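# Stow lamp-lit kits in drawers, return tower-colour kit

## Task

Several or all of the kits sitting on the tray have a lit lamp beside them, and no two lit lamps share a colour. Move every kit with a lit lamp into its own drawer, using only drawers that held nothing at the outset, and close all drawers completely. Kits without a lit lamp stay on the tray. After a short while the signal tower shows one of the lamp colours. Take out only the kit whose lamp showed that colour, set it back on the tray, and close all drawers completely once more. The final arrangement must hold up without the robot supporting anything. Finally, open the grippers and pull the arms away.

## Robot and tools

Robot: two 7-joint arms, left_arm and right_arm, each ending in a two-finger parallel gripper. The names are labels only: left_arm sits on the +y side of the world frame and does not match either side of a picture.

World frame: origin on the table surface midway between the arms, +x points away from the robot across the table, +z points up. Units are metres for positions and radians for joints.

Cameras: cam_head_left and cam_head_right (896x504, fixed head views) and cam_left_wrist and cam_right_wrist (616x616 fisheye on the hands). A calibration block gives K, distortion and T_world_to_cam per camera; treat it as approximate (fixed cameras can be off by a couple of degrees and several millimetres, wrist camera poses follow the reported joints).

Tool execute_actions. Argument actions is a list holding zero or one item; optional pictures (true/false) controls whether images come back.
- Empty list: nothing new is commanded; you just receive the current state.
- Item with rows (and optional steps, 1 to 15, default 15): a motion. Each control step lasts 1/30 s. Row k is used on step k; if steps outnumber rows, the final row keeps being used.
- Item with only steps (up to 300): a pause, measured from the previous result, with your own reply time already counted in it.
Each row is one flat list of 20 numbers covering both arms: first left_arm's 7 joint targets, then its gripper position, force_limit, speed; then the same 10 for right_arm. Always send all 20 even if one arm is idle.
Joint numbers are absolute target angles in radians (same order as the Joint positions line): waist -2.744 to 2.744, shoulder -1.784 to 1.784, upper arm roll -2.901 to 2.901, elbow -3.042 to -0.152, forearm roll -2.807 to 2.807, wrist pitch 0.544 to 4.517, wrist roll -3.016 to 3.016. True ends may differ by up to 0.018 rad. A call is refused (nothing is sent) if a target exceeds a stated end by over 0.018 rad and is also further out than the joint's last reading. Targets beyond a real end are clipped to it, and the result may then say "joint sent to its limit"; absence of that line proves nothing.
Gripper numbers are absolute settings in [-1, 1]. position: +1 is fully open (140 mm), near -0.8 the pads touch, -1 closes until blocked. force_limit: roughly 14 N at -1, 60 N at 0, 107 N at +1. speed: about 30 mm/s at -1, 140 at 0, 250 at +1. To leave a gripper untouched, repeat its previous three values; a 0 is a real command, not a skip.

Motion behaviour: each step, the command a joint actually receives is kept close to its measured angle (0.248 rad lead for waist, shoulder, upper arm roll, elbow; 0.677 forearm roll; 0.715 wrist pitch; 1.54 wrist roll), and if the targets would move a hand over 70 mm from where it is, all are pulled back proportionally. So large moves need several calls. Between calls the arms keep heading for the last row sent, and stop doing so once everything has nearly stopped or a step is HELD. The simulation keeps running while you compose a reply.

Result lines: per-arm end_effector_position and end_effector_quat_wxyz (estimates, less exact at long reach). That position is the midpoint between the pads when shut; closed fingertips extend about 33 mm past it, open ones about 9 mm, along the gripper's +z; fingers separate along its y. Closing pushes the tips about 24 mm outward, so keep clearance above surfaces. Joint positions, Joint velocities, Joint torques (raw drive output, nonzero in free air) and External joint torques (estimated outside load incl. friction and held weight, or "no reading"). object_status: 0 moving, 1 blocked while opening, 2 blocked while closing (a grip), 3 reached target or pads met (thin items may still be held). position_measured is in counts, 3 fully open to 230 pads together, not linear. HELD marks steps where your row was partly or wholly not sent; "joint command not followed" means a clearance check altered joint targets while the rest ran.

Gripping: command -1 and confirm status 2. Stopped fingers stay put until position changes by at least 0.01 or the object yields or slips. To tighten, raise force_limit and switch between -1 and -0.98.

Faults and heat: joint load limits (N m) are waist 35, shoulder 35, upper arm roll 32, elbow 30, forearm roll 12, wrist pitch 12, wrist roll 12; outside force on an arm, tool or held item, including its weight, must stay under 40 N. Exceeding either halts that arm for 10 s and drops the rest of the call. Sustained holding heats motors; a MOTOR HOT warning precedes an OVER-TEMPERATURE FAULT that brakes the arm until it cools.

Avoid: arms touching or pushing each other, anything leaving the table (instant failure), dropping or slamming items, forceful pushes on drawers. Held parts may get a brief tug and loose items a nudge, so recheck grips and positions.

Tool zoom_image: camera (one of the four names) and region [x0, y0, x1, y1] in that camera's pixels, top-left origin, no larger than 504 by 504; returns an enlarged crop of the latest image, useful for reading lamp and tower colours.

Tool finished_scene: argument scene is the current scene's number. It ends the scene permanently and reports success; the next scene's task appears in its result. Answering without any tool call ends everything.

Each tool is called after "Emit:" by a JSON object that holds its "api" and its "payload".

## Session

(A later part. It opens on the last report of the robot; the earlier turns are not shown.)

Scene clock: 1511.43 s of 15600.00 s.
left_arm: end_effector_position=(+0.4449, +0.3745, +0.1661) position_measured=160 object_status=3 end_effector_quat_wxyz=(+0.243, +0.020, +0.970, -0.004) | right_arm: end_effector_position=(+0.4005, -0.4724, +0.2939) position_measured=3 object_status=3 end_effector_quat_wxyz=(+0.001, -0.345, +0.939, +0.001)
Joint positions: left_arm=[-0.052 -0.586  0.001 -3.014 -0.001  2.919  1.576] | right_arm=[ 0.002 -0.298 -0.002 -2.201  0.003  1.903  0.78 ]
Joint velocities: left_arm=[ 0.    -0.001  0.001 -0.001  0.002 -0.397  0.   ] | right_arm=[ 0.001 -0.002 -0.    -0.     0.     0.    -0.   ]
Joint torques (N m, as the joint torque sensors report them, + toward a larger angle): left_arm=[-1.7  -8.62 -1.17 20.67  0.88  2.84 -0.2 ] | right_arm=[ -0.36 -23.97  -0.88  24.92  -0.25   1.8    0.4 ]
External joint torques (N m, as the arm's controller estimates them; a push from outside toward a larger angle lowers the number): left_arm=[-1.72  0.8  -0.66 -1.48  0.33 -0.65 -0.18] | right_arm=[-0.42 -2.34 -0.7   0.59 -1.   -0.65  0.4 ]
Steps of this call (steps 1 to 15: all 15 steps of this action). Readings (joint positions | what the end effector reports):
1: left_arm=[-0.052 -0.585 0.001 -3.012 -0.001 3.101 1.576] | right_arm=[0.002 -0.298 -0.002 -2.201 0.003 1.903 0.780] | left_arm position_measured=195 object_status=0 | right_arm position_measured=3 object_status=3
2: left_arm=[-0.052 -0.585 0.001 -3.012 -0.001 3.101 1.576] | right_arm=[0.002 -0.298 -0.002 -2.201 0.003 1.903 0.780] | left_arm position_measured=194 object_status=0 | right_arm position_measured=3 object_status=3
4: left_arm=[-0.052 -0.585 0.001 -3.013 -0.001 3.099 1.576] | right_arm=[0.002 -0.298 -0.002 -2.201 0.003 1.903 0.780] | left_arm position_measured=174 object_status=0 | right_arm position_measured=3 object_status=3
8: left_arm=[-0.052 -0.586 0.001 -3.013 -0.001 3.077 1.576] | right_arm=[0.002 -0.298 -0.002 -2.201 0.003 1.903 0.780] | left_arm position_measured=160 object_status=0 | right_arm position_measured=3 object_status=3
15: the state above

Emit:
{"api": "execute_actions", "payload": {"actions": [{"rows":[[-0.09,-0.5873,0,-3.015,0,2.8,1.53,0.5,0,0,0.0,-0.3,0,-2.2,0,1.9,0.785,1,0,0],[-0.14,-0.5873,0,-3.015,0,2.76,1.48,0.5,0,0,0.0,-0.3,0,-2.2,0,1.9,0.785,1,0,0],[-0.2,-0.57,0,-2.99,0,2.72,1.42,0.5,0,0,0.0,-0.3,0,-2.2,0,1.9,0.785,1,0,0],[-0.26,-0.545,0,-2.95,0,2.67,1.36,0.5,0,0,0.0,-0.3,0,-2.2,0,1.9,0.785,1,0,0],[-0.32,-0.515,0,-2.91,0,2.62,1.3,0.5,0,0,0.0,-0.3,0,-2.2,0,1.9,0.785,1,0,0],[-0.38,-0.485,0,-2.87,0,2.57,1.24,0.5,0,0,0.0,-0.3,0,-2.2,0,1.9,0.785,1,0,0],[-0.44,-0.455,0,-2.83,0,2.52,1.18,0.5,0,0,0.0,-0.3,0,-2.2,0,1.9,0.785,1,0,0],[-0.5,-0.425,0,-2.79,0,2.48,1.12,0.5,0,0,0.0,-0.3,0,-2.2,0,1.9,0.785,1,0,0],[-0.56,-0.395,0,-2.745,0,2.44,1.06,0.5,0,0,0.0,-0.3,0,-2.2,0,1.9,0.785,1,0,0],[-0.61,-0.365,0,-2.70,0,2.40,1.0,0.5,0,0,0.0,-0.3,0,-2.2,0,1.9,0.785,1,0,0],[-0.66,-0.335,0,-2.66,0,2.37,0.95,0.5,0,0,0.0,-0.3,0,-2.2,0,1.9,0.785,1,0,0],[-0.70,-0.305,0,-2.62,0,2.34,0.91,0.5,0,0,0.0,-0.3,0,-2.2,0,1.9,0.785,1,0,0],[-0.73,-0.28,0,-2.58,0,2.31,0.88,0.5,0,0,0.0,-0.3,0,-2.2,0,1.9,0.785,1,0,0],[-0.75,-0.26,0,-2.555,0,2.295,0.86,0.5,0,0,0.0,-0.3,0,-2.2,0,1.9,0.785,1,0,0],[-0.7625,-0.2489,0,-2.538,0,2.289,0.853,0.5,0,0,0.0,-0.3,0,-2.2,0,1.9,0.785,1,0,0]],"steps":15}], "pictures": false}}

Emit:
{"api": "execute_actions", "payload": {"actions": [{"rows":[[-0.7625,-0.2489,0,-2.538,0,2.289,0.853,0.5,0,0,0.0,-0.3,0,-2.2,0,1.9,0.785,1,0,0],[-0.7625,-0.2489,0,-2.538,0,2.289,0.853,0.5,0,0,0.0,-0.3,0,-2.2,0,1.9,0.785,1,0,0],[-0.7625,-0.2489,0,-2.538,0,2.30,0.853,0.5,0,0,0.0,-0.3,0,-2.2,0,1.9,0.785,1,0,0],[-0.7625,-0.235,0,-2.545,0,2.33,0.853,0.5,0,0,0.0,-0.3,0,-2.2,0,1.9,0.785,1,0,0],[-0.7625,-0.215,0,-2.554,0,2.36,0.853,0.5,0,0,0.0,-0.3,0,-2.2,0,1.9,0.785,1,0,0],[-0.7625,-0.195,0,-2.563,0,2.39,0.853,0.5,0,0,0.0,-0.3,0,-2.2,0,1.9,0.785,1,0,0],[-0.7625,-0.175,0,-2.572,0,2.42,0.853,0.5,0,0,0.0,-0.3,0,-2.2,0,1.9,0.785,1,0,0],[-0.7625,-0.155,0,-2.581,0,2.45,0.853,0.5,0,0,0.0,-0.3,0,-2.2,0,1.9,0.785,1,0,0],[-0.7625,-0.135,0,-2.59,0,2.475,0.853,0.5,0,0,0.0,-0.3,0,-2.2,0,1.9,0.785,1,0,0],[-0.7625,-0.118,0,-2.597,0,2.49,0.853,0.5,0,0,0.0,-0.3,0,-2.2,0,1.9,0.785,1,0,0],[-0.7625,-0.1045,0,-2.6034,0,2.50,0.853,0.5,0,0,0.0,-0.3,0,-2.2,0,1.9,0.785,1,0,0]],"steps":15}], "pictures": false}}

Emit:
{"api": "execute_actions", "payload": {"actions": [{"steps":20}]}}

Scene clock: 1555.90 s of 15600.00 s.
left_arm: end_effector_position=(+0.3624, +0.1050, +0.1581) position_measured=66 object_status=0 end_effector_quat_wxyz=(+0.054, +0.142, +0.988, -0.033) | right_arm: end_effector_position=(+0.4005, -0.4724, +0.2939) position_measured=3 object_status=3 end_effector_quat_wxyz=(+0.001, -0.345, +0.939, +0.001)
Joint positions: left_arm=[-0.694 -0.298 -0.    -2.604 -0.001  2.432  1.177] | right_arm=[ 0.002 -0.298 -0.002 -2.201  0.003  1.903  0.78 ]
Joint velocities: left_arm=[-0.951  0.658 -0.097  0.933  0.002 -0.795 -1.052] | right_arm=[-0.001  0.001  0.001  0.002  0.002  0.    -0.   ]
Joint torques (N m, as the joint torque sensors report them, + toward a larger angle): left_arm=[  3.93 -23.15   5.03  16.68   1.07   1.03  -0.46] | right_arm=[ -1.2  -23.82  -0.47  25.23  -0.26   1.78   0.36]
External joint torques (N m, as the arm's controller estimates them; a push from outside toward a larger angle lowers the number): left_arm=[-3.23  0.86 -1.47  1.19  0.88 -0.72 -0.49] | right_arm=[-1.14 -2.17 -0.16  0.86 -1.01 -0.67  0.36]
Steps of this call (steps 1 to 30: the robot went on to your last target; steps 31 to 90: nothing new was sent; then 40.97 s passed at rest; steps 91 to 105: all 15 steps of this action). Readings (joint positions | what the end effector reports):
91: left_arm=[-0.060 -0.587 0.002 -3.014 -0.001 2.846 1.573] | right_arm=[0.002 -0.298 -0.002 -2.201 0.003 1.903 0.780] | left_arm position_measured=160 object_status=0 | right_arm position_measured=3 object_status=3
92: left_arm=[-0.080 -0.587 0.003 -3.014 -0.001 2.832 1.564] | right_arm=[0.002 -0.298 -0.002 -2.201 0.003 1.903 0.780] | left_arm position_measured=154 object_status=0 | right_arm position_measured=3 object_status=3
94: left_arm=[-0.157 -0.573 0.005 -2.995 -0.002 2.788 1.532] | right_arm=[0.002 -0.298 -0.002 -2.201 0.003 1.903 0.780] | left_arm position_measured=138 object_status=0 | right_arm position_measured=3 object_status=3
98: left_arm=[-0.362 -0.489 0.004 -2.875 -0.002 2.663 1.427] | right_arm=[0.002 -0.298 -0.002 -2.201 0.003 1.903 0.780] | left_arm position_measured=108 object_status=0 | right_arm position_measured=3 object_status=3
105: the state above

Scene clock: 1556.40 s of 15600.00 s.
left_arm: end_effector_position=(+0.3195, +0.1032, +0.0771) position_measured=66 object_status=3 end_effector_quat_wxyz=(-0.013, +0.049, +0.999, +0.010) | right_arm: end_effector_position=(+0.4005, -0.4724, +0.2939) position_measured=3 object_status=3 end_effector_quat_wxyz=(+0.001, -0.345, +0.939, +0.001)
Joint positions: left_arm=[-0.759 -0.107 -0.003 -2.604 -0.001  2.465  0.921] | right_arm=[ 0.002 -0.298 -0.002 -2.201  0.003  1.903  0.78 ]
Joint velocities: left_arm=[-0.003  0.068  0.001 -0.027  0.003  0.169 -0.204] | right_arm=[ 0.    -0.001  0.001  0.001 -0.     0.    -0.   ]
Joint torques (N m, as the joint torque sensors report them, + toward a larger angle): left_arm=[ -2.75 -26.29   1.78  20.41   1.06   3.55  -0.3 ] | right_arm=[ -1.21 -23.82  -0.64  25.25  -0.2    1.79   0.36]
External joint torques (N m, as the arm's controller estimates them; a push from outside toward a larger angle lowers the number): left_arm=[-2.67  1.05  1.94 -2.01  0.56  0.74 -0.3 ] | right_arm=[-1.29 -2.16 -0.47  0.89 -0.96 -0.66  0.36]
Steps of this call (steps 1 to 15: all 15 steps of this action). Readings (joint positions | what the end effector reports):
1: left_arm=[-0.721 -0.281 -0.003 -2.579 -0.001 2.408 1.144] | right_arm=[0.002 -0.298 -0.002 -2.201 0.003 1.903 0.780] | left_arm position_measured=66 object_status=0 | right_arm position_measured=3 object_status=3
2: left_arm=[-0.738 -0.270 -0.005 -2.564 -0.001 2.388 1.115] | right_arm=[0.002 -0.298 -0.002 -2.201 0.003 1.903 0.780] | left_arm position_measured=66 object_status=0 | right_arm position_measured=3 object_status=3
4: left_arm=[-0.754 -0.256 -0.006 -2.550 -0.001 2.366 1.064] | right_arm=[0.002 -0.298 -0.002 -2.201 0.003 1.903 0.780] | left_arm position_measured=66 object_status=0 | right_arm position_measured=3 object_status=3
8: left_arm=[-0.759 -0.200 -0.004 -2.561 -0.001 2.391 0.992] | right_arm=[0.002 -0.298 -0.002 -2.201 0.003 1.903 0.780] | left_arm position_measured=66 object_status=3 | right_arm position_measured=3 object_status=3
15: the state above

Scene clock: 1557.07 s of 15600.00 s.
left_arm: end_effector_position=(+0.3263, +0.0970, +0.0789) position_measured=66 object_status=3 end_effector_quat_wxyz=(-0.002, +0.021, +1.000, +0.001) | right_arm: end_effector_position=(+0.4005, -0.4724, +0.2939) position_measured=3 object_status=3 end_effector_quat_wxyz=(+0.001, -0.345, +0.939, +0.001)
Joint positions: left_arm=[-0.76  -0.105 -0.003 -2.604 -0.001  2.495  0.867] | right_arm=[ 0.002 -0.298 -0.002 -2.201  0.003  1.903  0.78 ]
Joint velocities: left_arm=[ 0.     0.001  0.    -0.     0.001  0.004 -0.025] | right_arm=[ 0.001  0.001 -0.    -0.     0.    -0.    -0.   ]
Joint torques (N m, as the joint torque sensors report them, + toward a larger angle): left_arm=[ -1.91 -23.81   2.37  20.55   1.03   3.11  -0.12] | right_arm=[ -0.9  -23.89  -0.62  25.13  -0.24   1.75   0.36]
External joint torques (N m, as the arm's controller estimates them; a push from outside toward a larger angle lowers the number): left_arm=[-1.9   0.07  2.48  0.77  0.56  0.68 -0.12] | right_arm=[-0.9  -2.29 -0.36  0.8  -0.99 -0.7   0.36]
Steps of this call (steps 1 to 20: the robot went on to your last target). Readings (joint positions | what the end effector reports):
1: left_arm=[-0.759 -0.105 -0.003 -2.605 -0.001 2.470 0.915] | right_arm=[0.002 -0.298 -0.002 -2.201 0.003 1.903 0.780] | left_arm position_measured=66 object_status=3 | right_arm position_measured=3 object_status=3
2: left_arm=[-0.759 -0.105 -0.003 -2.605 -0.001 2.475 0.909] | right_arm=[0.002 -0.298 -0.002 -2.201 0.003 1.903 0.780] | left_arm position_measured=66 object_status=3 | right_arm position_measured=3 object_status=3
4: left_arm=[-0.760 -0.105 -0.003 -2.604 -0.001 2.482 0.899] | right_arm=[0.002 -0.298 -0.002 -2.201 0.003 1.903 0.780] | left_arm position_measured=66 object_status=3 | right_arm position_measured=3 object_status=3
8: left_arm=[-0.760 -0.105 -0.003 -2.604 -0.001 2.489 0.885] | right_arm=[0.002 -0.298 -0.002 -2.201 0.003 1.903 0.780] | left_arm position_measured=66 object_status=3 | right_arm position_measured=3 object_status=3
20: the state above
camera_calibration (this result's frames):
cam_left_wrist: T_world_to_cam=[[0.200643, 0.978161, -0.0542462, -0.147808], [0.895158, -0.160557, 0.415829, -0.296206], [0.398039, -0.131992, -0.907823, 0.145196], [0, 0, 0, 1]] pos_world=[0.237014, 0.116187, 0.246965]
cam_right_wrist: T_world_to_cam=[[-0.646725, 0.762508, 0.0181412, 0.61096], [0.70615, 0.589597, 0.39208, -0.128199], [0.288268, 0.266379, -0.919752, 0.45692], [0, 0, 0, 1]] pos_world=[0.353935, -0.51199, 0.459434]

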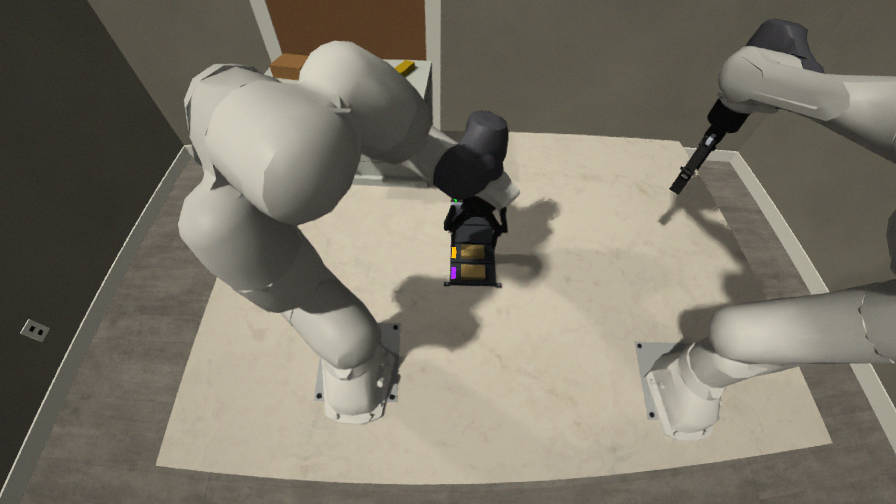

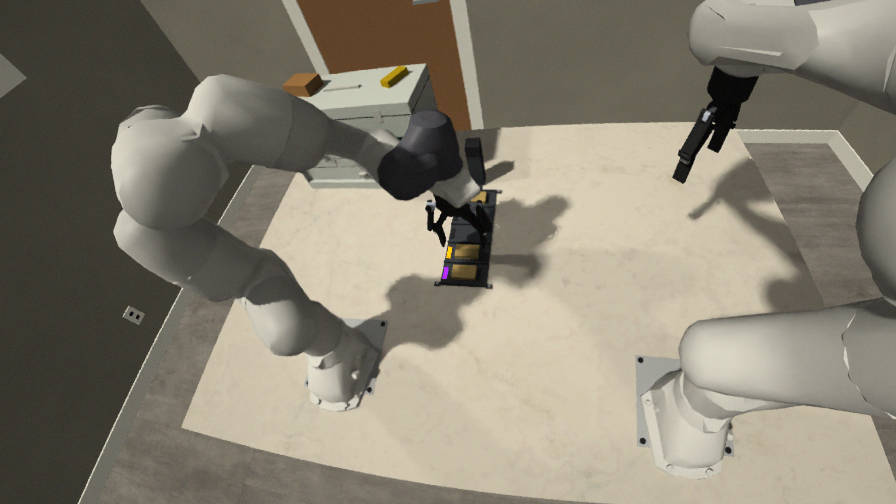

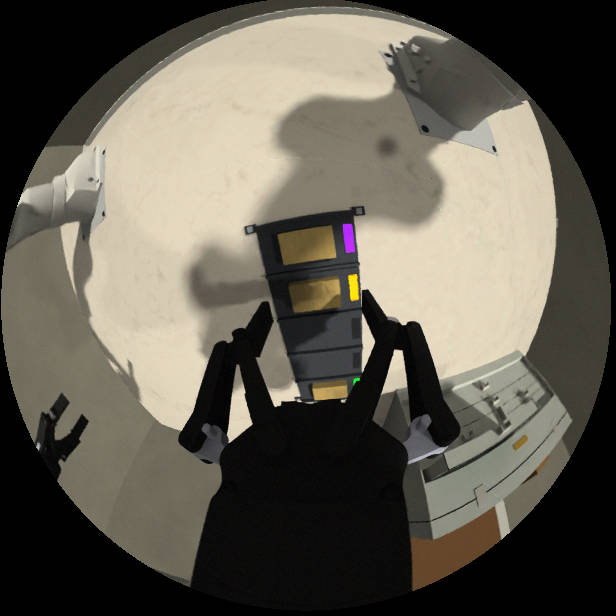

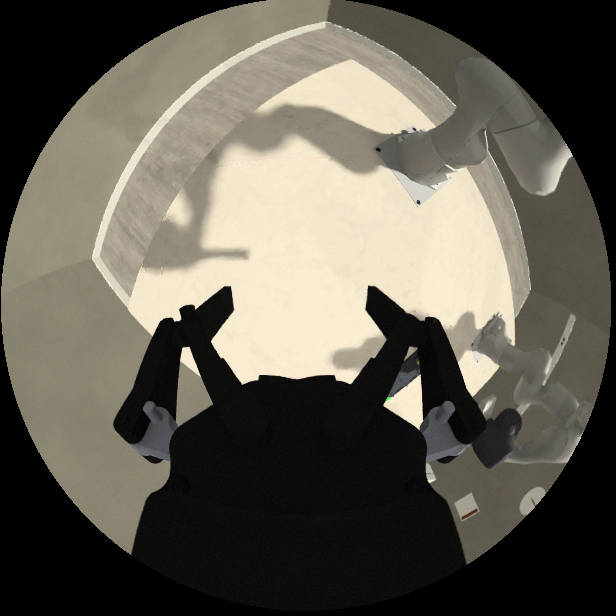

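Emit:
{"api": "zoom_image", "payload": {"camera": "cam_left_wrist", "region": [380, 340, 590, 550]}}

Region (380, 340, 590, 550) of cam_left_wrist's 616x616 image, scaled by 2.400, with more detail than that image has.

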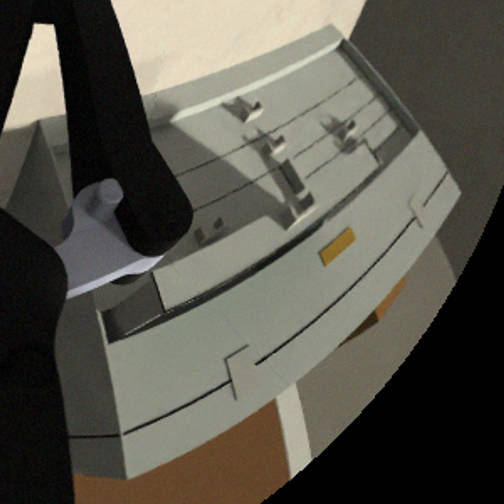

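Emit:
{"api": "execute_actions", "payload": {"actions": [{"rows":[[-0.769,-0.092,0,-2.605,0,2.53,0.85,0.5,0,0,0.0,-0.3,0,-2.2,0,1.9,0.785,1,0,0],[-0.769,-0.079,0,-2.607,0,2.55,0.85,0.5,0,0,0.0,-0.3,0,-2.2,0,1.9,0.785,1,0,0],[-0.769,-0.066,0,-2.609,0,2.57,0.85,0.5,0,0,0.0,-0.3,0,-2.2,0,1.9,0.785,1,0,0],[-0.769,-0.053,0,-2.611,0,2.585,0.85,0.5,0,0,0.0,-0.3,0,-2.2,0,1.9,0.785,1,0,0],[-0.769,-0.04,0,-2.613,0,2.6,0.85,0.5,0,0,0.0,-0.3,0,-2.2,0,1.9,0.785,1,0,0],[-0.769,-0.027,0,-2.615,0,2.615,0.85,0.5,0,0,0.0,-0.3,0,-2.2,0,1.9,0.785,1,0,0],[-0.769,-0.014,0,-2.617,0,2.627,0.85,0.5,0,0,0.0,-0.3,0,-2.2,0,1.9,0.785,1,0,0],[-0.769,-0.003,0,-2.619,0,2.634,0.85,0.5,0,0,0.0,-0.3,0,-2.2,0,1.9,0.785,1,0,0],[-0.769,0.005,0,-2.62,0,2.637,0.85,0.5,0,0,0.0,-0.3,0,-2.2,0,1.9,0.785,1,0,0],[-0.769,0.011,0,-2.6205,0,2.637,0.85,0.5,0,0,0.0,-0.3,0,-2.2,0,1.9,0.785,1,0,0]],"steps":15}], "pictures": false}}

Emit:
{"api": "execute_actions", "payload": {"actions": [{"steps":12}], "pictures": false}}

Scene clock: 1581.50 s of 15600.00 s.
left_arm: end_effector_position=(+0.3230, +0.0965, +0.0343) position_measured=66 object_status=3 end_effector_quat_wxyz=(-0.005, +0.020, +1.000, +0.004) | right_arm: end_effector_position=(+0.4005, -0.4724, +0.2939) position_measured=3 object_status=3 end_effector_quat_wxyz=(+0.001, -0.345, +0.939, +0.001)
Joint positions: left_arm=[-0.766  0.009 -0.002 -2.621 -0.001  2.618  0.857] | right_arm=[ 0.002 -0.298 -0.002 -2.201  0.003  1.903  0.78 ]
Joint velocities: left_arm=[-0.001  0.007  0.001 -0.    -0.002  0.087 -0.004] | right_arm=[-0.002  0.001 -0.002 -0.    -0.    -0.     0.001]
Joint torques (N m, as the joint torque sensors report them, + toward a larger angle): left_arm=[ -3.08 -25.9    1.69  17.99   0.9    3.14  -0.14] | right_arm=[ -1.21 -23.8   -0.43  25.35  -0.29   1.75   0.39]
External joint torques (N m, as the arm's controller estimates them; a push from outside toward a larger angle lowers the number): left_arm=[-3.09  0.69  1.67 -0.3   0.52  0.7  -0.14] | right_arm=[-1.08 -2.25 -0.03  1.07 -1.03 -0.69  0.39]
Steps of this call (steps 1 to 30: the robot went on to your last target; steps 31 to 90: nothing new was sent; then 20.93 s passed at rest; steps 91 to 105: all 15 steps of this action). Readings (joint positions | what the end effector reports):
91: left_arm=[-0.761 -0.103 -0.002 -2.604 -0.001 2.501 0.859] | right_arm=[0.002 -0.298 -0.002 -2.201 0.003 1.903 0.780] | left_arm position_measured=66 object_status=3 | right_arm position_measured=3 object_status=3
92: left_arm=[-0.762 -0.098 -0.002 -2.604 -0.001 2.509 0.859] | right_arm=[0.002 -0.298 -0.002 -2.201 0.003 1.903 0.780] | left_arm position_measured=66 object_status=3 | right_arm position_measured=3 object_status=3
94: left_arm=[-0.765 -0.080 -0.002 -2.605 -0.001 2.531 0.859] | right_arm=[0.002 -0.298 -0.002 -2.201 0.003 1.903 0.780] | left_arm position_measured=66 object_status=3 | right_arm position_measured=3 object_status=3
98: left_arm=[-0.766 -0.031 -0.002 -2.612 -0.001 2.578 0.858] | right_arm=[0.002 -0.298 -0.002 -2.201 0.003 1.903 0.780] | left_arm position_measured=66 object_status=3 | right_arm position_measured=3 object_status=3
105: the state above

Scene clock: 1581.90 s of 15600.00 s.
left_arm: end_effector_position=(+0.3261, +0.0936, +0.0354) position_measured=66 object_status=3 end_effector_quat_wxyz=(+0.000, +0.019, +1.000, -0.001) | right_arm: end_effector_position=(+0.4005, -0.4724, +0.2939) position_measured=3 object_status=3 end_effector_quat_wxyz=(+0.001, -0.345, +0.939, +0.001)
Joint positions: left_arm=[-0.766  0.009 -0.002 -2.621 -0.001  2.631  0.857] | right_arm=[ 0.002 -0.298 -0.002 -2.201  0.003  1.903  0.78 ]
Joint velocities: left_arm=[ 0.002  0.001  0.001  0.001  0.001  0.008 -0.002] | right_arm=[-0.001  0.001  0.     0.001  0.001 -0.     0.   ]
Joint torques (N m, as the joint torque sensors report them, + toward a larger angle): left_arm=[ -1.71 -24.62   1.29  17.4    0.94   3.16  -0.17] | right_arm=[ -0.78 -23.6   -0.38  25.27  -0.25   1.76   0.39]
External joint torques (N m, as the arm's controller estimates them; a push from outside toward a larger angle lowers the number): left_arm=[-1.74  1.36  1.25 -0.55  0.55  0.71 -0.17] | right_arm=[-0.76 -1.97 -0.1   0.92 -1.01 -0.69  0.39]
Steps of this call (steps 1 to 12: the robot went on to your last target). Readings (joint positions | what the end effector reports):
1: left_arm=[-0.766 0.009 -0.002 -2.621 -0.001 2.621 0.857] | right_arm=[0.002 -0.298 -0.002 -2.201 0.003 1.903 0.780] | left_arm position_measured=66 object_status=3 | right_arm position_measured=3 object_status=3
2: left_arm=[-0.766 0.009 -0.002 -2.621 -0.001 2.623 0.857] | right_arm=[0.002 -0.298 -0.002 -2.201 0.003 1.903 0.780] | left_arm position_measured=66 object_status=3 | right_arm position_measured=3 object_status=3
4: left_arm=[-0.766 0.009 -0.002 -2.621 -0.001 2.626 0.857] | right_arm=[0.002 -0.298 -0.002 -2.201 0.003 1.903 0.780] | left_arm position_measured=66 object_status=3 | right_arm position_measured=3 object_status=3
8: left_arm=[-0.766 0.009 -0.002 -2.621 -0.001 2.630 0.857] | right_arm=[0.002 -0.298 -0.002 -2.201 0.003 1.903 0.780] | left_arm position_measured=66 object_status=3 | right_arm position_measured=3 object_status=3
12: the state above

Emit:
{"api": "execute_actions", "payload": {"actions": [{"rows":[[-0.769,0.013,0,-2.6205,0,2.639,0.85,-0.15,0,-0.5,0.0,-0.3,0,-2.2,0,1.9,0.785,1,0,0]],"steps":15}], "pictures": false}}

Emit:
{"api": "execute_actions", "payload": {"actions": [{"steps":12}], "pictures": false}}

Scene clock: 1587.67 s of 15600.00 s.
left_arm: end_effector_position=(+0.3267, +0.0930, +0.0354) position_measured=130 object_status=0 end_effector_quat_wxyz=(+0.001, +0.019, +1.000, -0.002) | right_arm: end_effector_position=(+0.4005, -0.4724, +0.2939) position_measured=3 object_status=3 end_effector_quat_wxyz=(+0.001, -0.345, +0.939, +0.001)
Joint positions: left_arm=[-0.766  0.01  -0.002 -2.621 -0.001  2.635  0.857] | right_arm=[ 0.002 -0.298 -0.002 -2.201  0.003  1.903  0.78 ]
Joint velocities: left_arm=[-0.    -0.001  0.001  0.004  0.001  0.001  0.001] | right_arm=[-0.    -0.001 -0.    -0.001  0.     0.001 -0.   ]
Joint torques (N m, as the joint torque sensors report them, + toward a larger angle): left_arm=[ -1.83 -23.03   1.02  17.52   1.05   3.31  -0.24] | right_arm=[ -0.51 -23.81  -0.33  25.2   -0.26   1.79   0.41]
External joint torques (N m, as the arm's controller estimates them; a push from outside toward a larger angle lowers the number): left_arm=[-1.79  2.87  1.05  0.09  0.65  0.95 -0.23] | right_arm=[-0.49 -2.21 -0.05  0.89 -1.01 -0.66  0.41]
Steps of this call (steps 1 to 30: the robot went on to your last target; steps 31 to 90: nothing new was sent; then 2.27 s passed at rest; steps 91 to 105: all 15 steps of this action). Readings (joint positions | what the end effector reports):
91: left_arm=[-0.766 0.009 -0.002 -2.621 -0.001 2.633 0.857] | right_arm=[0.002 -0.298 -0.002 -2.201 0.003 1.903 0.780] | left_arm position_measured=66 object_status=0 | right_arm position_measured=3 object_status=3
92: left_arm=[-0.766 0.010 -0.002 -2.621 -0.001 2.634 0.857] | right_arm=[0.002 -0.298 -0.002 -2.201 0.003 1.903 0.780] | left_arm position_measured=70 object_status=0 | right_arm position_measured=3 object_status=3
94: left_arm=[-0.766 0.011 -0.002 -2.621 -0.001 2.634 0.857] | right_arm=[0.002 -0.298 -0.002 -2.201 0.003 1.903 0.780] | left_arm position_measured=79 object_status=0 | right_arm position_measured=3 object_status=3
98: left_arm=[-0.766 0.011 -0.002 -2.621 -0.001 2.634 0.857] | right_arm=[0.002 -0.298 -0.002 -2.201 0.003 1.903 0.780] | left_arm position_measured=98 object_status=0 | right_arm position_measured=3 object_status=3
105: the state above

Scene clock: 1588.07 s of 15600.00 s.
left_arm: end_effector_position=(+0.3267, +0.0930, +0.0354) position_measured=133 object_status=2 end_effector_quat_wxyz=(+0.001, +0.019, +1.000, -0.002) | right_arm: end_effector_position=(+0.4005, -0.4724, +0.2939) position_measured=3 object_status=3 end_effector_quat_wxyz=(+0.001, -0.345, +0.939, +0.001)
Joint positions: left_arm=[-0.766  0.01  -0.002 -2.621 -0.001  2.635  0.857] | right_arm=[ 0.002 -0.298 -0.002 -2.201  0.003  1.903  0.78 ]
Joint velocities: left_arm=[ 0.001 -0.001  0.001 -0.    -0.001  0.     0.   ] | right_arm=[-0.001  0.    -0.001 -0.001  0.001  0.001  0.001]
Joint torques (N m, as the joint torque sensors report them, + toward a larger angle): left_arm=[ -2.07 -24.33   1.73  17.73   0.89   3.25  -0.23] | right_arm=[ -1.07 -23.63  -0.64  25.03  -0.25   1.8    0.38]
External joint torques (N m, as the arm's controller estimates them; a push from outside toward a larger angle lowers the number): left_arm=[-2.11  1.82  1.68 -0.27  0.5   0.78 -0.23] | right_arm=[-0.93 -1.95 -0.23  0.65 -0.99 -0.65  0.38]
Steps of this call (steps 1 to 12: the robot went on to your last target). Readings (joint positions | what the end effector reports):
1: left_arm=[-0.766 0.010 -0.002 -2.621 -0.001 2.635 0.857] | right_arm=[0.002 -0.298 -0.002 -2.201 0.003 1.903 0.780] | left_arm position_measured=133 object_status=0 | right_arm position_measured=3 object_status=3
2: left_arm=[-0.766 0.010 -0.002 -2.621 -0.001 2.635 0.857] | right_arm=[0.002 -0.298 -0.002 -2.201 0.003 1.903 0.780] | left_arm position_measured=133 object_status=0 | right_arm position_measured=3 object_status=3
4: left_arm=[-0.766 0.010 -0.002 -2.621 -0.001 2.635 0.857] | right_arm=[0.002 -0.298 -0.002 -2.201 0.003 1.903 0.780] | left_arm position_measured=133 object_status=0 | right_arm position_measured=3 object_status=3
8: left_arm=[-0.766 0.010 -0.002 -2.621 -0.001 2.635 0.857] | right_arm=[0.002 -0.298 -0.002 -2.201 0.003 1.903 0.780] | left_arm position_measured=133 object_status=2 | right_arm position_measured=3 object_status=3
12: the state above

Emit:
{"api": "execute_actions", "payload": {"actions": [{"rows":[[-0.769,0.0,0,-2.62,0,2.61,0.85,-0.15,0,-0.5,0.0,-0.3,0,-2.2,0,1.9,0.785,1,0,0],[-0.769,-0.02,0,-2.617,0,2.58,0.85,-0.15,0,-0.5,0.0,-0.3,0,-2.2,0,1.9,0.785,1,0,0],[-0.769,-0.045,0,-2.613,0,2.54,0.85,-0.15,0,-0.5,0.0,-0.3,0,-2.2,0,1.9,0.785,1,0,0],[-0.769,-0.075,0,-2.608,0,2.49,0.85,-0.15,0,-0.5,0.0,-0.3,0,-2.2,0,1.9,0.785,1,0,0],[-0.769,-0.105,0,-2.602,0,2.44,0.85,-0.15,0,-0.5,0.0,-0.3,0,-2.2,0,1.9,0.785,1,0,0],[-0.769,-0.14,0,-2.588,0,2.39,0.85,-0.15,0,-0.5,0.0,-0.3,0,-2.2,0,1.9,0.785,1,0,0],[-0.769,-0.175,0,-2.572,0,2.33,0.85,-0.15,0,-0.5,0.0,-0.3,0,-2.2,0,1.9,0.785,1,0,0],[-0.769,-0.21,0,-2.556,0,2.27,0.85,-0.15,0,-0.5,0.0,-0.3,0,-2.2,0,1.9,0.785,1,0,0],[-0.769,-0.249,0,-2.538,0,2.21,0.85,-0.15,0,-0.5,0.0,-0.3,0,-2.2,0,1.9,0.785,1,0,0],[-0.769,-0.275,0,-2.50,0,2.15,0.85,-0.15,0,-0.5,0.0,-0.3,0,-2.2,0,1.9,0.785,1,0,0],[-0.769,-0.30,0,-2.46,0,2.09,0.85,-0.15,0,-0.5,0.0,-0.3,0,-2.2,0,1.9,0.785,1,0,0],[-0.769,-0.325,0,-2.42,0,2.04,0.85,-0.15,0,-0.5,0.0,-0.3,0,-2.2,0,1.9,0.785,1,0,0],[-0.769,-0.35,0,-2.38,0,1.99,0.85,-0.15,0,-0.5,0.0,-0.3,0,-2.2,0,1.9,0.785,1,0,0],[-0.769,-0.37,0,-2.345,0,1.95,0.85,-0.15,0,-0.5,0.0,-0.3,0,-2.2,0,1.9,0.785,1,0,0],[-0.769,-0.3872,0,-2.3173,0,1.93,0.85,-0.15,0,-0.5,0.0,-0.3,0,-2.2,0,1.9,0.785,1,0,0]],"steps":15}], "pictures": false}}

Emit:
{"api": "execute_actions", "payload": {"actions": [{"rows":[[-0.74,-0.3872,0,-2.3173,0,1.93,0.9,-0.15,0,-0.5,0.0,-0.3,0,-2.2,0,1.9,0.785,1,0,0],[-0.70,-0.3872,0,-2.3173,0,1.93,0.96,-0.15,0,-0.5,0.0,-0.3,0,-2.2,0,1.9,0.785,1,0,0],[-0.65,-0.3872,0,-2.3173,0,1.93,1.02,-0.15,0,-0.5,0.0,-0.3,0,-2.2,0,1.9,0.785,1,0,0],[-0.59,-0.3872,0,-2.3173,0,1.93,1.08,-0.15,0,-0.5,0.0,-0.3,0,-2.2,0,1.9,0.785,1,0,0],[-0.53,-0.3872,0,-2.3173,0,1.93,1.15,-0.15,0,-0.5,0.0,-0.3,0,-2.2,0,1.9,0.785,1,0,0],[-0.47,-0.3872,0,-2.3173,0,1.93,1.22,-0.15,0,-0.5,0.0,-0.3,0,-2.2,0,1.9,0.785,1,0,0],[-0.41,-0.3872,0,-2.3173,0,1.93,1.29,-0.15,0,-0.5,0.0,-0.3,0,-2.2,0,1.9,0.785,1,0,0],[-0.35,-0.3872,0,-2.3173,0,1.93,1.35,-0.15,0,-0.5,0.0,-0.3,0,-2.2,0,1.9,0.785,1,0,0],[-0.29,-0.3872,0,-2.3173,0,1.93,1.41,-0.15,0,-0.5,0.0,-0.3,0,-2.2,0,1.9,0.785,1,0,0],[-0.23,-0.3872,0,-2.3173,0,1.93,1.46,-0.15,0,-0.5,0.0,-0.3,0,-2.2,0,1.9,0.785,1,0,0],[-0.18,-0.3872,0,-2.3173,0,1.93,1.51,-0.15,0,-0.5,0.0,-0.3,0,-2.2,0,1.9,0.785,1,0,0],[-0.13,-0.3872,0,-2.3173,0,1.93,1.55,-0.15,0,-0.5,0.0,-0.3,0,-2.2,0,1.9,0.785,1,0,0],[-0.09,-0.3872,0,-2.3173,0,1.93,1.575,-0.15,0,-0.5,0.0,-0.3,0,-2.2,0,1.9,0.785,1,0,0],[-0.065,-0.3872,0,-2.3173,0,1.93,1.589,-0.15,0,-0.5,0.0,-0.3,0,-2.2,0,1.9,0.785,1,0,0],[-0.05,-0.3872,0,-2.3173,0,1.93,1.589,-0.15,0,-0.5,0.0,-0.3,0,-2.2,0,1.9,0.785,1,0,0]],"steps":15}], "pictures": false}}

Emit:
{"api": "execute_actions", "payload": {"actions": [{"rows":[[-0.05,-0.37,0,-2.30,0,1.93,1.589,-0.15,0,-0.5,0.0,-0.3,0,-2.2,0,1.9,0.785,1,0,0],[-0.05,-0.345,0,-2.275,0,1.93,1.589,-0.15,0,-0.5,0.0,-0.3,0,-2.2,0,1.9,0.785,1,0,0],[-0.05,-0.315,0,-2.245,0,1.93,1.589,-0.15,0,-0.5,0.0,-0.3,0,-2.2,0,1.9,0.785,1,0,0],[-0.05,-0.285,0,-2.215,0,1.93,1.589,-0.15,0,-0.5,0.0,-0.3,0,-2.2,0,1.9,0.785,1,0,0],[-0.05,-0.255,0,-2.183,0,1.93,1.589,-0.15,0,-0.5,0.0,-0.3,0,-2.2,0,1.9,0.785,1,0,0],[-0.05,-0.225,0,-2.152,0,1.928,1.589,-0.15,0,-0.5,0.0,-0.3,0,-2.2,0,1.9,0.785,1,0,0],[-0.05,-0.195,0,-2.121,0,1.926,1.589,-0.15,0,-0.5,0.0,-0.3,0,-2.2,0,1.9,0.785,1,0,0],[-0.05,-0.165,0,-2.09,0,1.924,1.589,-0.15,0,-0.5,0.0,-0.3,0,-2.2,0,1.9,0.785,1,0,0],[-0.05,-0.135,0,-2.059,0,1.922,1.589,-0.15,0,-0.5,0.0,-0.3,0,-2.2,0,1.9,0.785,1,0,0],[-0.05,-0.108,0,-2.03,0,1.92,1.589,-0.15,0,-0.5,0.0,-0.3,0,-2.2,0,1.9,0.785,1,0,0],[-0.05,-0.085,0,-2.006,0,1.918,1.589,-0.15,0,-0.5,0.0,-0.3,0,-2.2,0,1.9,0.785,1,0,0],[-0.05,-0.066,0,-1.987,0,1.917,1.589,-0.15,0,-0.5,0.0,-0.3,0,-2.2,0,1.9,0.785,1,0,0],[-0.05,-0.0522,0,-1.9723,0,1.916,1.589,-0.15,0,-0.5,0.0,-0.3,0,-2.2,0,1.9,0.785,1,0,0]],"steps":15}], "pictures": false}}

Emit:
{"api": "execute_actions", "payload": {"actions": [{"steps":15}]}}

Scene clock: 1639.07 s of 15600.00 s.
left_arm: end_effector_position=(+0.3486, +0.0723, +0.2429) position_measured=133 object_status=2 end_effector_quat_wxyz=(+0.029, +0.019, +0.999, -0.026) | right_arm: end_effector_position=(+0.4005, -0.4724, +0.2939) position_measured=3 object_status=3 end_effector_quat_wxyz=(+0.001, -0.345, +0.939, +0.001)
Joint positions: left_arm=[-0.766 -0.336 -0.002 -2.389 -0.001  2.131  0.857] | right_arm=[ 0.002 -0.298 -0.002 -2.201  0.003  1.903  0.78 ]
Joint velocities: left_arm=[-0.    -0.712 -0.001  1.008  0.001 -1.15  -0.   ] | right_arm=[-0.    -0.     0.001 -0.001 -0.001  0.001 -0.001]
Joint torques (N m, as the joint torque sensors report them, + toward a larger angle): left_arm=[ -2.05 -15.16   1.63  17.5    1.32   0.76  -0.28] | right_arm=[ -1.07 -23.96  -0.92  24.92  -0.23   1.77   0.4 ]
External joint torques (N m, as the arm's controller estimates them; a push from outside toward a larger angle lowers the number): left_arm=[-1.99 -1.48  1.98  1.12  0.65 -0.86 -0.28] | right_arm=[-1.13 -2.31 -0.73  0.6  -0.99 -0.67  0.41]
Steps of this call (steps 1 to 15: the robot went on to your last target; steps 16 to 90: nothing new was sent; then 47.50 s passed at rest; steps 91 to 105: all 15 steps of this action). Readings (joint positions | what the end effector reports):
91: left_arm=[-0.766 0.009 -0.002 -2.621 -0.001 2.631 0.857] | right_arm=[0.002 -0.298 -0.002 -2.201 0.003 1.903 0.780] | left_arm position_measured=133 object_status=2 | right_arm position_measured=3 object_status=3
92: left_arm=[-0.766 0.004 -0.002 -2.621 -0.001 2.623 0.857] | right_arm=[0.002 -0.298 -0.002 -2.201 0.003 1.903 0.780] | left_arm position_measured=133 object_status=2 | right_arm position_measured=3 object_status=3
94: left_arm=[-0.766 -0.024 -0.002 -2.620 -0.001 2.587 0.857] | right_arm=[0.002 -0.298 -0.002 -2.201 0.003 1.903 0.780] | left_arm position_measured=133 object_status=2 | right_arm position_measured=3 object_status=3
98: left_arm=[-0.766 -0.133 -0.002 -2.590 -0.001 2.455 0.857] | right_arm=[0.002 -0.298 -0.002 -2.201 0.003 1.903 0.780] | left_arm position_measured=133 object_status=2 | right_arm position_measured=3 object_status=3
105: the state above

Scene clock: 1639.57 s of 15600.00 s.
left_arm: end_effector_position=(+0.4464, +0.3173, +0.2833) position_measured=133 object_status=2 end_effector_quat_wxyz=(+0.013, -0.097, +0.995, -0.004) | right_arm: end_effector_position=(+0.4005, -0.4724, +0.2939) position_measured=3 object_status=3 end_effector_quat_wxyz=(+0.001, -0.345, +0.939, +0.001)
Joint positions: left_arm=[-0.178 -0.387 -0.002 -2.316 -0.002  1.957  1.211] | right_arm=[ 0.002 -0.298 -0.002 -2.201  0.003  1.903  0.78 ]
Joint velocities: left_arm=[ 1.376  0.     0.084 -0.001  0.006 -0.113  1.058] | right_arm=[-0.     0.001 -0.002  0.002 -0.001 -0.     0.001]
Joint torques (N m, as the joint torque sensors report them, + toward a larger angle): left_arm=[ -3.44 -18.43  -2.17  23.42   1.35   1.88   0.68] | right_arm=[ -0.42 -23.54  -0.29  25.14  -0.25   1.75   0.41]
External joint torques (N m, as the arm's controller estimates them; a push from outside toward a larger angle lowers the number): left_arm=[ 1.9   1.14  1.87 -0.48  0.74 -0.47  0.69] | right_arm=[-0.37 -1.9   0.01  0.76 -1.   -0.71  0.41]
Steps of this call (steps 1 to 15: all 15 steps of this action). Readings (joint positions | what the end effector reports):
1: left_arm=[-0.762 -0.358 -0.003 -2.360 -0.001 2.098 0.860] | right_arm=[0.002 -0.298 -0.002 -2.201 0.003 1.903 0.780] | left_arm position_measured=133 object_status=2 | right_arm position_measured=3 object_status=3
2: left_arm=[-0.748 -0.374 -0.006 -2.339 -0.001 2.071 0.869] | right_arm=[0.002 -0.298 -0.002 -2.201 0.003 1.903 0.780] | left_arm position_measured=133 object_status=2 | right_arm position_measured=3 object_status=3
4: left_arm=[-0.689 -0.390 -0.010 -2.319 -0.002 2.030 0.902] | right_arm=[0.002 -0.298 -0.002 -2.201 0.003 1.903 0.780] | left_arm position_measured=133 object_status=2 | right_arm position_measured=3 object_status=3
8: left_arm=[-0.516 -0.390 -0.007 -2.316 -0.002 1.988 0.997] | right_arm=[0.002 -0.298 -0.002 -2.201 0.003 1.903 0.780] | left_arm position_measured=133 object_status=2 | right_arm position_measured=3 object_status=3
15: the state above

Scene clock: 1640.07 s of 15600.00 s.
left_arm: end_effector_position=(+0.5468, +0.3710, +0.2784) position_measured=133 object_status=2 end_effector_quat_wxyz=(-0.001, -0.012, +1.000, -0.000) | right_arm: end_effector_position=(+0.4005, -0.4724, +0.2939) position_measured=3 object_status=3 end_effector_quat_wxyz=(+0.001, -0.345, +0.939, +0.001)
Joint positions: left_arm=[-0.053 -0.067  0.002 -1.995 -0.001  1.926  1.51 ] | right_arm=[ 0.002 -0.298 -0.002 -2.201  0.003  1.903  0.78 ]
Joint velocities: left_arm=[-0.     0.267 -0.     0.225  0.    -0.033  0.239] | right_arm=[-0.002 -0.001  0.001 -0.     0.     0.    -0.001]
Joint torques (N m, as the joint torque sensors report them, + toward a larger angle): left_arm=[  0.99 -33.76  -0.74  25.16   1.25   1.84   0.4 ] | right_arm=[ -0.72 -23.46  -1.    25.38  -0.24   1.76   0.37]
External joint torques (N m, as the arm's controller estimates them; a push from outside toward a larger angle lowers the number): left_arm=[ 0.59  0.93 -1.04  0.25  0.48 -0.45  0.4 ] | right_arm=[-0.64 -1.69 -0.66  0.95 -0.99 -0.7   0.37]
Steps of this call (steps 1 to 15: all 15 steps of this action). Readings (joint positions | what the end effector reports):
1: left_arm=[-0.134 -0.384 0.001 -2.313 -0.001 1.953 1.249] | right_arm=[0.002 -0.298 -0.002 -2.201 0.003 1.903 0.780] | left_arm position_measured=133 object_status=2 | right_arm position_measured=3 object_status=3
2: left_arm=[-0.102 -0.374 0.005 -2.303 -0.001 1.949 1.283] | right_arm=[0.002 -0.298 -0.002 -2.201 0.003 1.903 0.780] | left_arm position_measured=133 object_status=2 | right_arm position_measured=3 object_status=3
4: left_arm=[-0.066 -0.337 0.009 -2.264 -0.001 1.943 1.342] | right_arm=[0.002 -0.298 -0.002 -2.201 0.003 1.903 0.780] | left_arm position_measured=133 object_status=2 | right_arm position_measured=3 object_status=3
8: left_arm=[-0.053 -0.228 0.007 -2.154 -0.001 1.935 1.427] | right_arm=[0.002 -0.298 -0.002 -2.201 0.003 1.903 0.780] | left_arm position_measured=133 object_status=2 | right_arm position_measured=3 object_status=3
15: the state above

Scene clock: 1640.57 s of 15600.00 s.
left_arm: end_effector_position=(+0.5513, +0.3708, +0.2794) position_measured=133 object_status=2 end_effector_quat_wxyz=(-0.001, +0.017, +1.000, -0.000) | right_arm: end_effector_position=(+0.4005, -0.4724, +0.2939) position_measured=3 object_status=3 end_effector_quat_wxyz=(+0.001, -0.345, +0.939, +0.001)
Joint positions: left_arm=[-0.053 -0.053  0.002 -1.975 -0.001  1.92   1.568] | right_arm=[ 0.002 -0.298 -0.002 -2.201  0.003  1.903  0.78 ]
Joint velocities: left_arm=[-0.001  0.    -0.001 -0.    -0.    -0.002  0.047] | right_arm=[-0.    -0.001  0.    -0.002  0.     0.001  0.   ]
Joint torques (N m, as the joint torque sensors report them, + toward a larger angle): left_arm=[  1.07 -29.65  -1.02  24.83   1.13   2.01   0.42] | right_arm=[ -1.31 -23.76  -0.58  24.87  -0.21   1.75   0.38]
External joint torques (N m, as the arm's controller estimates them; a push from outside toward a larger angle lowers the number): left_arm=[ 1.07  0.6  -0.97  0.53  0.36 -0.41  0.42] | right_arm=[-1.29 -2.11 -0.3   0.55 -0.96 -0.7   0.38]
Steps of this call (steps 1 to 15: the robot went on to your last target). Readings (joint positions | what the end effector reports):
1: left_arm=[-0.053 -0.060 0.002 -1.989 -0.001 1.925 1.518] | right_arm=[0.002 -0.298 -0.002 -2.201 0.003 1.903 0.780] | left_arm position_measured=133 object_status=2 | right_arm position_measured=3 object_status=3
2: left_arm=[-0.053 -0.056 0.002 -1.985 -0.001 1.924 1.524] | right_arm=[0.002 -0.298 -0.002 -2.201 0.003 1.903 0.780] | left_arm position_measured=133 object_status=2 | right_arm position_measured=3 object_status=3
4: left_arm=[-0.053 -0.053 0.002 -1.980 -0.001 1.922 1.536] | right_arm=[0.002 -0.298 -0.002 -2.201 0.003 1.903 0.780] | left_arm position_measured=133 object_status=2 | right_arm position_measured=3 object_status=3
8: left_arm=[-0.053 -0.053 0.002 -1.976 -0.001 1.921 1.552] | right_arm=[0.002 -0.298 -0.002 -2.201 0.003 1.903 0.780] | left_arm position_measured=133 object_status=2 | right_arm position_measured=3 object_status=3
15: the state above
camera_calibration (this result's frames):
cam_left_wrist: T_world_to_cam=[[0.191603, 0.979807, -0.0571541, -0.444798], [0.896295, -0.15095, 0.416976, -0.541577], [0.399928, -0.131121, -0.907119, 0.272145], [0, 0, 0, 1]] pos_world=[0.461799, 0.389749, 0.44727]
cam_right_wrist: T_world_to_cam=[[-0.646725, 0.762508, 0.0181412, 0.61096], [0.70615, 0.589597, 0.39208, -0.128199], [0.288268, 0.266379, -0.919752, 0.45692], [0, 0, 0, 1]] pos_world=[0.353935, -0.51199, 0.459434]

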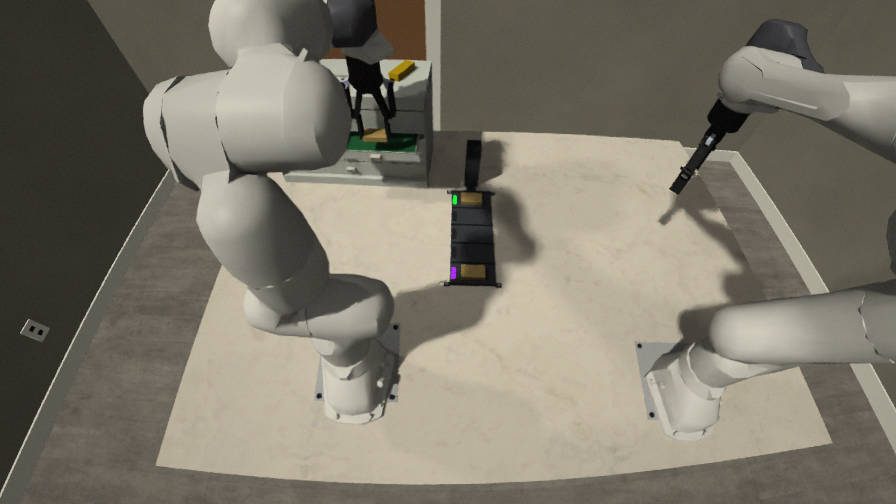

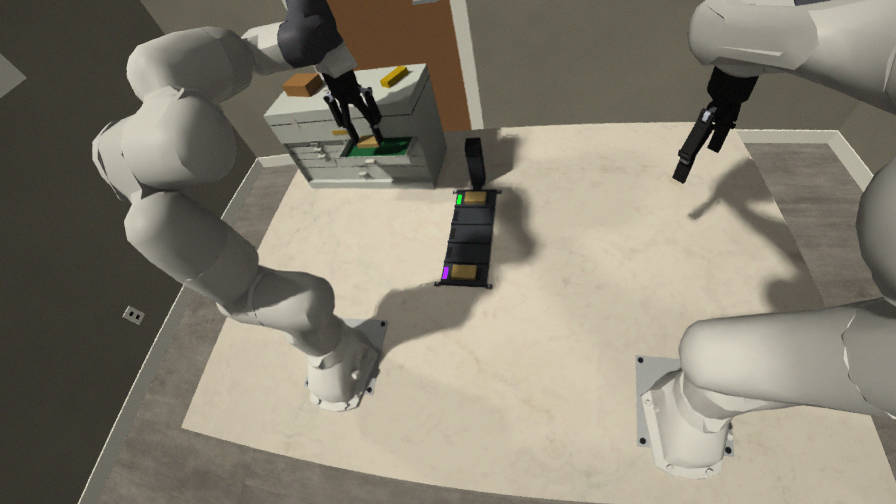

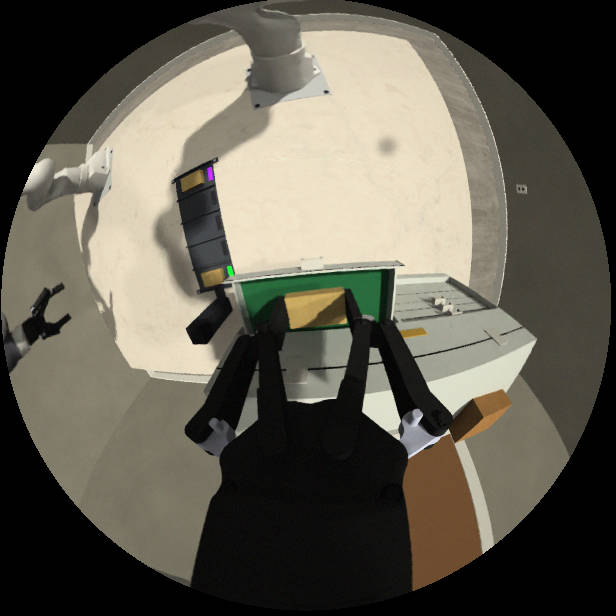

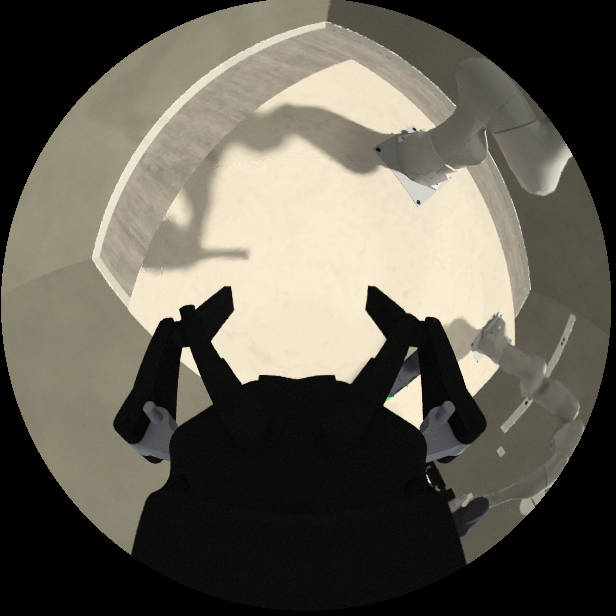

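Emit:
{"api": "execute_actions", "payload": {"actions": [{"rows":[[-0.05,-0.0522,0,-1.9723,0,1.96,1.589,-0.15,0,-0.5,0.0,-0.3,0,-2.2,0,1.9,0.785,1,0,0],[-0.05,-0.05,0,-1.979,0,1.972,1.589,-0.15,0,-0.5,0.0,-0.3,0,-2.2,0,1.9,0.785,1,0,0],[-0.05,-0.048,0,-1.986,0,1.982,1.589,-0.15,0,-0.5,0.0,-0.3,0,-2.2,0,1.9,0.785,1,0,0],[-0.05,-0.046,0,-1.993,0,1.992,1.589,-0.15,0,-0.5,0.0,-0.3,0,-2.2,0,1.9,0.785,1,0,0],[-0.05,-0.044,0,-2.0,0,2.0,1.589,-0.15,0,-0.5,0.0,-0.3,0,-2.2,0,1.9,0.785,1,0,0],[-0.05,-0.042,0,-2.007,0,2.009,1.589,-0.15,0,-0.5,0.0,-0.3,0,-2.2,0,1.9,0.785,1,0,0],[-0.05,-0.04,0,-2.014,0,2.018,1.589,-0.15,0,-0.5,0.0,-0.3,0,-2.2,0,1.9,0.785,1,0,0],[-0.05,-0.038,0,-2.021,0,2.026,1.589,-0.15,0,-0.5,0.0,-0.3,0,-2.2,0,1.9,0.785,1,0,0],[-0.05,-0.0355,0,-2.028,0,2.032,1.589,-0.15,0,-0.5,0.0,-0.3,0,-2.2,0,1.9,0.785,1,0,0],[-0.05,-0.033,0,-2.035,0,2.036,1.589,-0.15,0,-0.5,0.0,-0.3,0,-2.2,0,1.9,0.785,1,0,0],[-0.05,-0.031,0,-2.042,0,2.037,1.589,-0.15,0,-0.5,0.0,-0.3,0,-2.2,0,1.9,0.785,1,0,0],[-0.05,-0.0286,0,-2.0486,0,2.037,1.589,-0.15,0,-0.5,0.0,-0.3,0,-2.2,0,1.9,0.785,1,0,0]],"steps":15}], "pictures": false}}

Emit:
{"api": "execute_actions", "payload": {"actions": [{"rows":[[-0.05,-0.0286,0,-2.0486,0,2.04,1.589,-0.15,0,-0.5,0.0,-0.3,0,-2.2,0,1.9,0.785,1,0,0],[-0.05,-0.0286,0,-2.0486,0,2.043,1.589,-0.15,0,-0.5,0.0,-0.3,0,-2.2,0,1.9,0.785,1,0,0],[-0.05,-0.028,0,-2.0505,0,2.046,1.589,-0.15,0,-0.5,0.0,-0.3,0,-2.2,0,1.9,0.785,1,0,0],[-0.05,-0.0272,0,-2.0525,0,2.049,1.589,-0.15,0,-0.5,0.0,-0.3,0,-2.2,0,1.9,0.785,1,0,0],[-0.05,-0.0265,0,-2.0545,0,2.051,1.589,-0.15,0,-0.5,0.0,-0.3,0,-2.2,0,1.9,0.785,1,0,0],[-0.05,-0.0258,0,-2.0565,0,2.053,1.589,-0.15,0,-0.5,0.0,-0.3,0,-2.2,0,1.9,0.785,1,0,0],[-0.05,-0.025,0,-2.0585,0,2.054,1.589,-0.15,0,-0.5,0.0,-0.3,0,-2.2,0,1.9,0.785,1,0,0],[-0.05,-0.0243,0,-2.0605,0,2.055,1.589,-0.15,0,-0.5,0.0,-0.3,0,-2.2,0,1.9,0.785,1,0,0]],"steps":15}], "pictures": false}}

Scene clock: 1678.23 s of 15600.00 s.
left_arm: end_effector_position=(+0.5531, +0.3707, +0.2409) position_measured=133 object_status=2 end_effector_quat_wxyz=(+0.000, +0.024, +1.000, -0.000) | right_arm: end_effector_position=(+0.4005, -0.4724, +0.2939) position_measured=3 object_status=3 end_effector_quat_wxyz=(+0.001, -0.345, +0.939, +0.001)
Joint positions: left_arm=[-0.053 -0.028  0.002 -2.046 -0.001  2.018  1.582] | right_arm=[ 0.002 -0.298 -0.002 -2.201  0.003  1.903  0.78 ]
Joint velocities: left_arm=[ 0.     0.036 -0.001 -0.065 -0.     0.069  0.   ] | right_arm=[-0.001 -0.    -0.     0.001  0.     0.001 -0.001]
Joint torques (N m, as the joint torque sensors report them, + toward a larger angle): left_arm=[  1.14 -32.85  -0.98  25.28   1.14   3.62   0.47] | right_arm=[ -1.03 -23.39  -0.48  25.08  -0.28   1.79   0.32]
External joint torques (N m, as the arm's controller estimates them; a push from outside toward a larger angle lowers the number): left_arm=[ 1.21  0.77 -0.87 -0.68  0.38  0.95  0.47] | right_arm=[-1.04 -1.69 -0.23  0.67 -1.03 -0.67  0.32]
Steps of this call (steps 1 to 30: the robot went on to your last target; steps 31 to 90: nothing new was sent; then 34.17 s passed at rest; steps 91 to 105: all 15 steps of this action). Readings (joint positions | what the end effector reports):
91: left_arm=[-0.053 -0.053 0.002 -1.975 -0.001 1.924 1.582] | right_arm=[0.002 -0.298 -0.002 -2.201 0.003 1.903 0.780] | left_arm position_measured=133 object_status=2 | right_arm position_measured=3 object_status=3
92: left_arm=[-0.053 -0.053 0.002 -1.976 -0.001 1.932 1.582] | right_arm=[0.002 -0.298 -0.002 -2.201 0.003 1.903 0.780] | left_arm position_measured=133 object_status=2 | right_arm position_measured=3 object_status=3
94: left_arm=[-0.053 -0.052 0.002 -1.981 -0.001 1.949 1.582] | right_arm=[0.002 -0.298 -0.002 -2.201 0.003 1.903 0.780] | left_arm position_measured=133 object_status=2 | right_arm position_measured=3 object_status=3
98: left_arm=[-0.053 -0.045 0.002 -2.005 -0.001 1.983 1.582] | right_arm=[0.002 -0.298 -0.002 -2.201 0.003 1.903 0.780] | left_arm position_measured=133 object_status=2 | right_arm position_measured=3 object_status=3
105: the state above

Scene clock: 1678.73 s of 15600.00 s.
left_arm: end_effector_position=(+0.5562, +0.3706, +0.2351) position_measured=133 object_status=2 end_effector_quat_wxyz=(+0.006, +0.024, +1.000, -0.000) | right_arm: end_effector_position=(+0.4005, -0.4724, +0.2939) position_measured=3 object_status=3 end_effector_quat_wxyz=(+0.001, -0.345, +0.939, +0.001)
Joint positions: left_arm=[-0.053 -0.025  0.002 -2.06  -0.001  2.047  1.582] | right_arm=[ 0.002 -0.298 -0.002 -2.201  0.003  1.903  0.78 ]
Joint velocities: left_arm=[-0.001 -0.001 -0.002 -0.001  0.001  0.016 -0.002] | right_arm=[-0.001 -0.    -0.    -0.    -0.001 -0.    -0.001]
Joint torques (N m, as the joint torque sensors report them, + toward a larger angle): left_arm=[  1.06 -30.83  -0.54  23.39   1.24   3.39   0.47] | right_arm=[ -0.72 -24.3   -0.72  25.38  -0.22   1.77   0.38]
External joint torques (N m, as the arm's controller estimates them; a push from outside toward a larger angle lowers the number): left_arm=[ 1.2   0.14 -0.37 -0.61  0.5   0.96  0.47] | right_arm=[-0.63 -2.57 -0.36  0.99 -0.97 -0.69  0.38]
Steps of this call (steps 1 to 15: all 15 steps of this action). Readings (joint positions | what the end effector reports):
1: left_arm=[-0.053 -0.027 0.002 -2.048 -0.001 2.021 1.582] | right_arm=[0.002 -0.298 -0.002 -2.201 0.003 1.903 0.780] | left_arm position_measured=133 object_status=2 | right_arm position_measured=3 object_status=3
2: left_arm=[-0.053 -0.027 0.002 -2.049 -0.001 2.024 1.582] | right_arm=[0.002 -0.298 -0.002 -2.201 0.003 1.903 0.780] | left_arm position_measured=133 object_status=2 | right_arm position_measured=3 object_status=3
4: left_arm=[-0.053 -0.027 0.002 -2.050 -0.001 2.030 1.582] | right_arm=[0.002 -0.298 -0.002 -2.201 0.003 1.903 0.780] | left_arm position_measured=133 object_status=2 | right_arm position_measured=3 object_status=3
8: left_arm=[-0.053 -0.027 0.002 -2.056 -0.001 2.040 1.582] | right_arm=[0.002 -0.298 -0.002 -2.201 0.003 1.903 0.780] | left_arm position_measured=133 object_status=2 | right_arm position_measured=3 object_status=3
15: the state above

Emit:
{"api": "execute_actions", "payload": {"actions": [{"rows":[[-0.05,-0.0235,0,-2.0625,0,2.057,1.589,-0.15,0,-0.5,0.0,-0.3,0,-2.2,0,1.9,0.785,1,0,0],[-0.05,-0.0228,0,-2.0645,0,2.059,1.589,-0.15,0,-0.5,0.0,-0.3,0,-2.2,0,1.9,0.785,1,0,0],[-0.05,-0.022,0,-2.0665,0,2.061,1.589,-0.15,0,-0.5,0.0,-0.3,0,-2.2,0,1.9,0.785,1,0,0],[-0.05,-0.0213,0,-2.0685,0,2.063,1.589,-0.15,0,-0.5,0.0,-0.3,0,-2.2,0,1.9,0.785,1,0,0],[-0.05,-0.0205,0,-2.0705,0,2.065,1.589,-0.15,0,-0.5,0.0,-0.3,0,-2.2,0,1.9,0.785,1,0,0],[-0.05,-0.0198,0,-2.0725,0,2.067,1.589,-0.15,0,-0.5,0.0,-0.3,0,-2.2,0,1.9,0.785,1,0,0]],"steps":13}], "pictures": false}}

Scene clock: 1689.50 s of 15600.00 s.
left_arm: end_effector_position=(+0.5584, +0.3705, +0.2337) position_measured=133 object_status=2 end_effector_quat_wxyz=(+0.010, +0.024, +1.000, -0.000) | right_arm: end_effector_position=(+0.4005, -0.4724, +0.2939) position_measured=3 object_status=3 end_effector_quat_wxyz=(+0.001, -0.345, +0.939, +0.001)
Joint positions: left_arm=[-0.053 -0.024  0.002 -2.066 -0.001  2.061  1.582] | right_arm=[ 0.002 -0.298 -0.002 -2.201  0.003  1.903  0.78 ]
Joint velocities: left_arm=[ 0.001 -0.     0.    -0.002 -0.     0.01  -0.001] | right_arm=[-0.001 -0.    -0.001  0.002 -0.001 -0.    -0.001]
Joint torques (N m, as the joint torque sensors report them, + toward a larger angle): left_arm=[  0.6  -28.01  -0.78  19.66   1.22   3.27   0.35] | right_arm=[ -0.43 -24.    -0.56  25.13  -0.26   1.79   0.37]
External joint torques (N m, as the arm's controller estimates them; a push from outside toward a larger angle lowers the number): left_arm=[ 0.59  2.93 -0.76 -4.3   0.49  0.82  0.35] | right_arm=[-0.33 -2.22 -0.2   0.67 -1.01 -0.68  0.37]
Steps of this call (steps 1 to 15: the robot went on to your last target; steps 16 to 90: nothing new was sent; then 7.33 s passed at rest; steps 91 to 103: all 13 steps of this action). Readings (joint positions | what the end effector reports):
91: left_arm=[-0.053 -0.025 0.002 -2.061 -0.001 2.050 1.582] | right_arm=[0.002 -0.298 -0.002 -2.201 0.003 1.903 0.780] | left_arm position_measured=133 object_status=2 | right_arm position_measured=3 object_status=3
92: left_arm=[-0.053 -0.025 0.002 -2.061 -0.001 2.051 1.582] | right_arm=[0.002 -0.298 -0.002 -2.201 0.003 1.903 0.780] | left_arm position_measured=133 object_status=2 | right_arm position_measured=3 object_status=3
94: left_arm=[-0.053 -0.024 0.002 -2.064 -0.001 2.054 1.582] | right_arm=[0.002 -0.298 -0.002 -2.201 0.003 1.903 0.780] | left_arm position_measured=133 object_status=2 | right_arm position_measured=3 object_status=3
98: left_arm=[-0.053 -0.024 0.002 -2.065 -0.001 2.059 1.582] | right_arm=[0.002 -0.298 -0.002 -2.201 0.003 1.903 0.780] | left_arm position_measured=133 object_status=2 | right_arm position_measured=3 object_status=3
103: the state above


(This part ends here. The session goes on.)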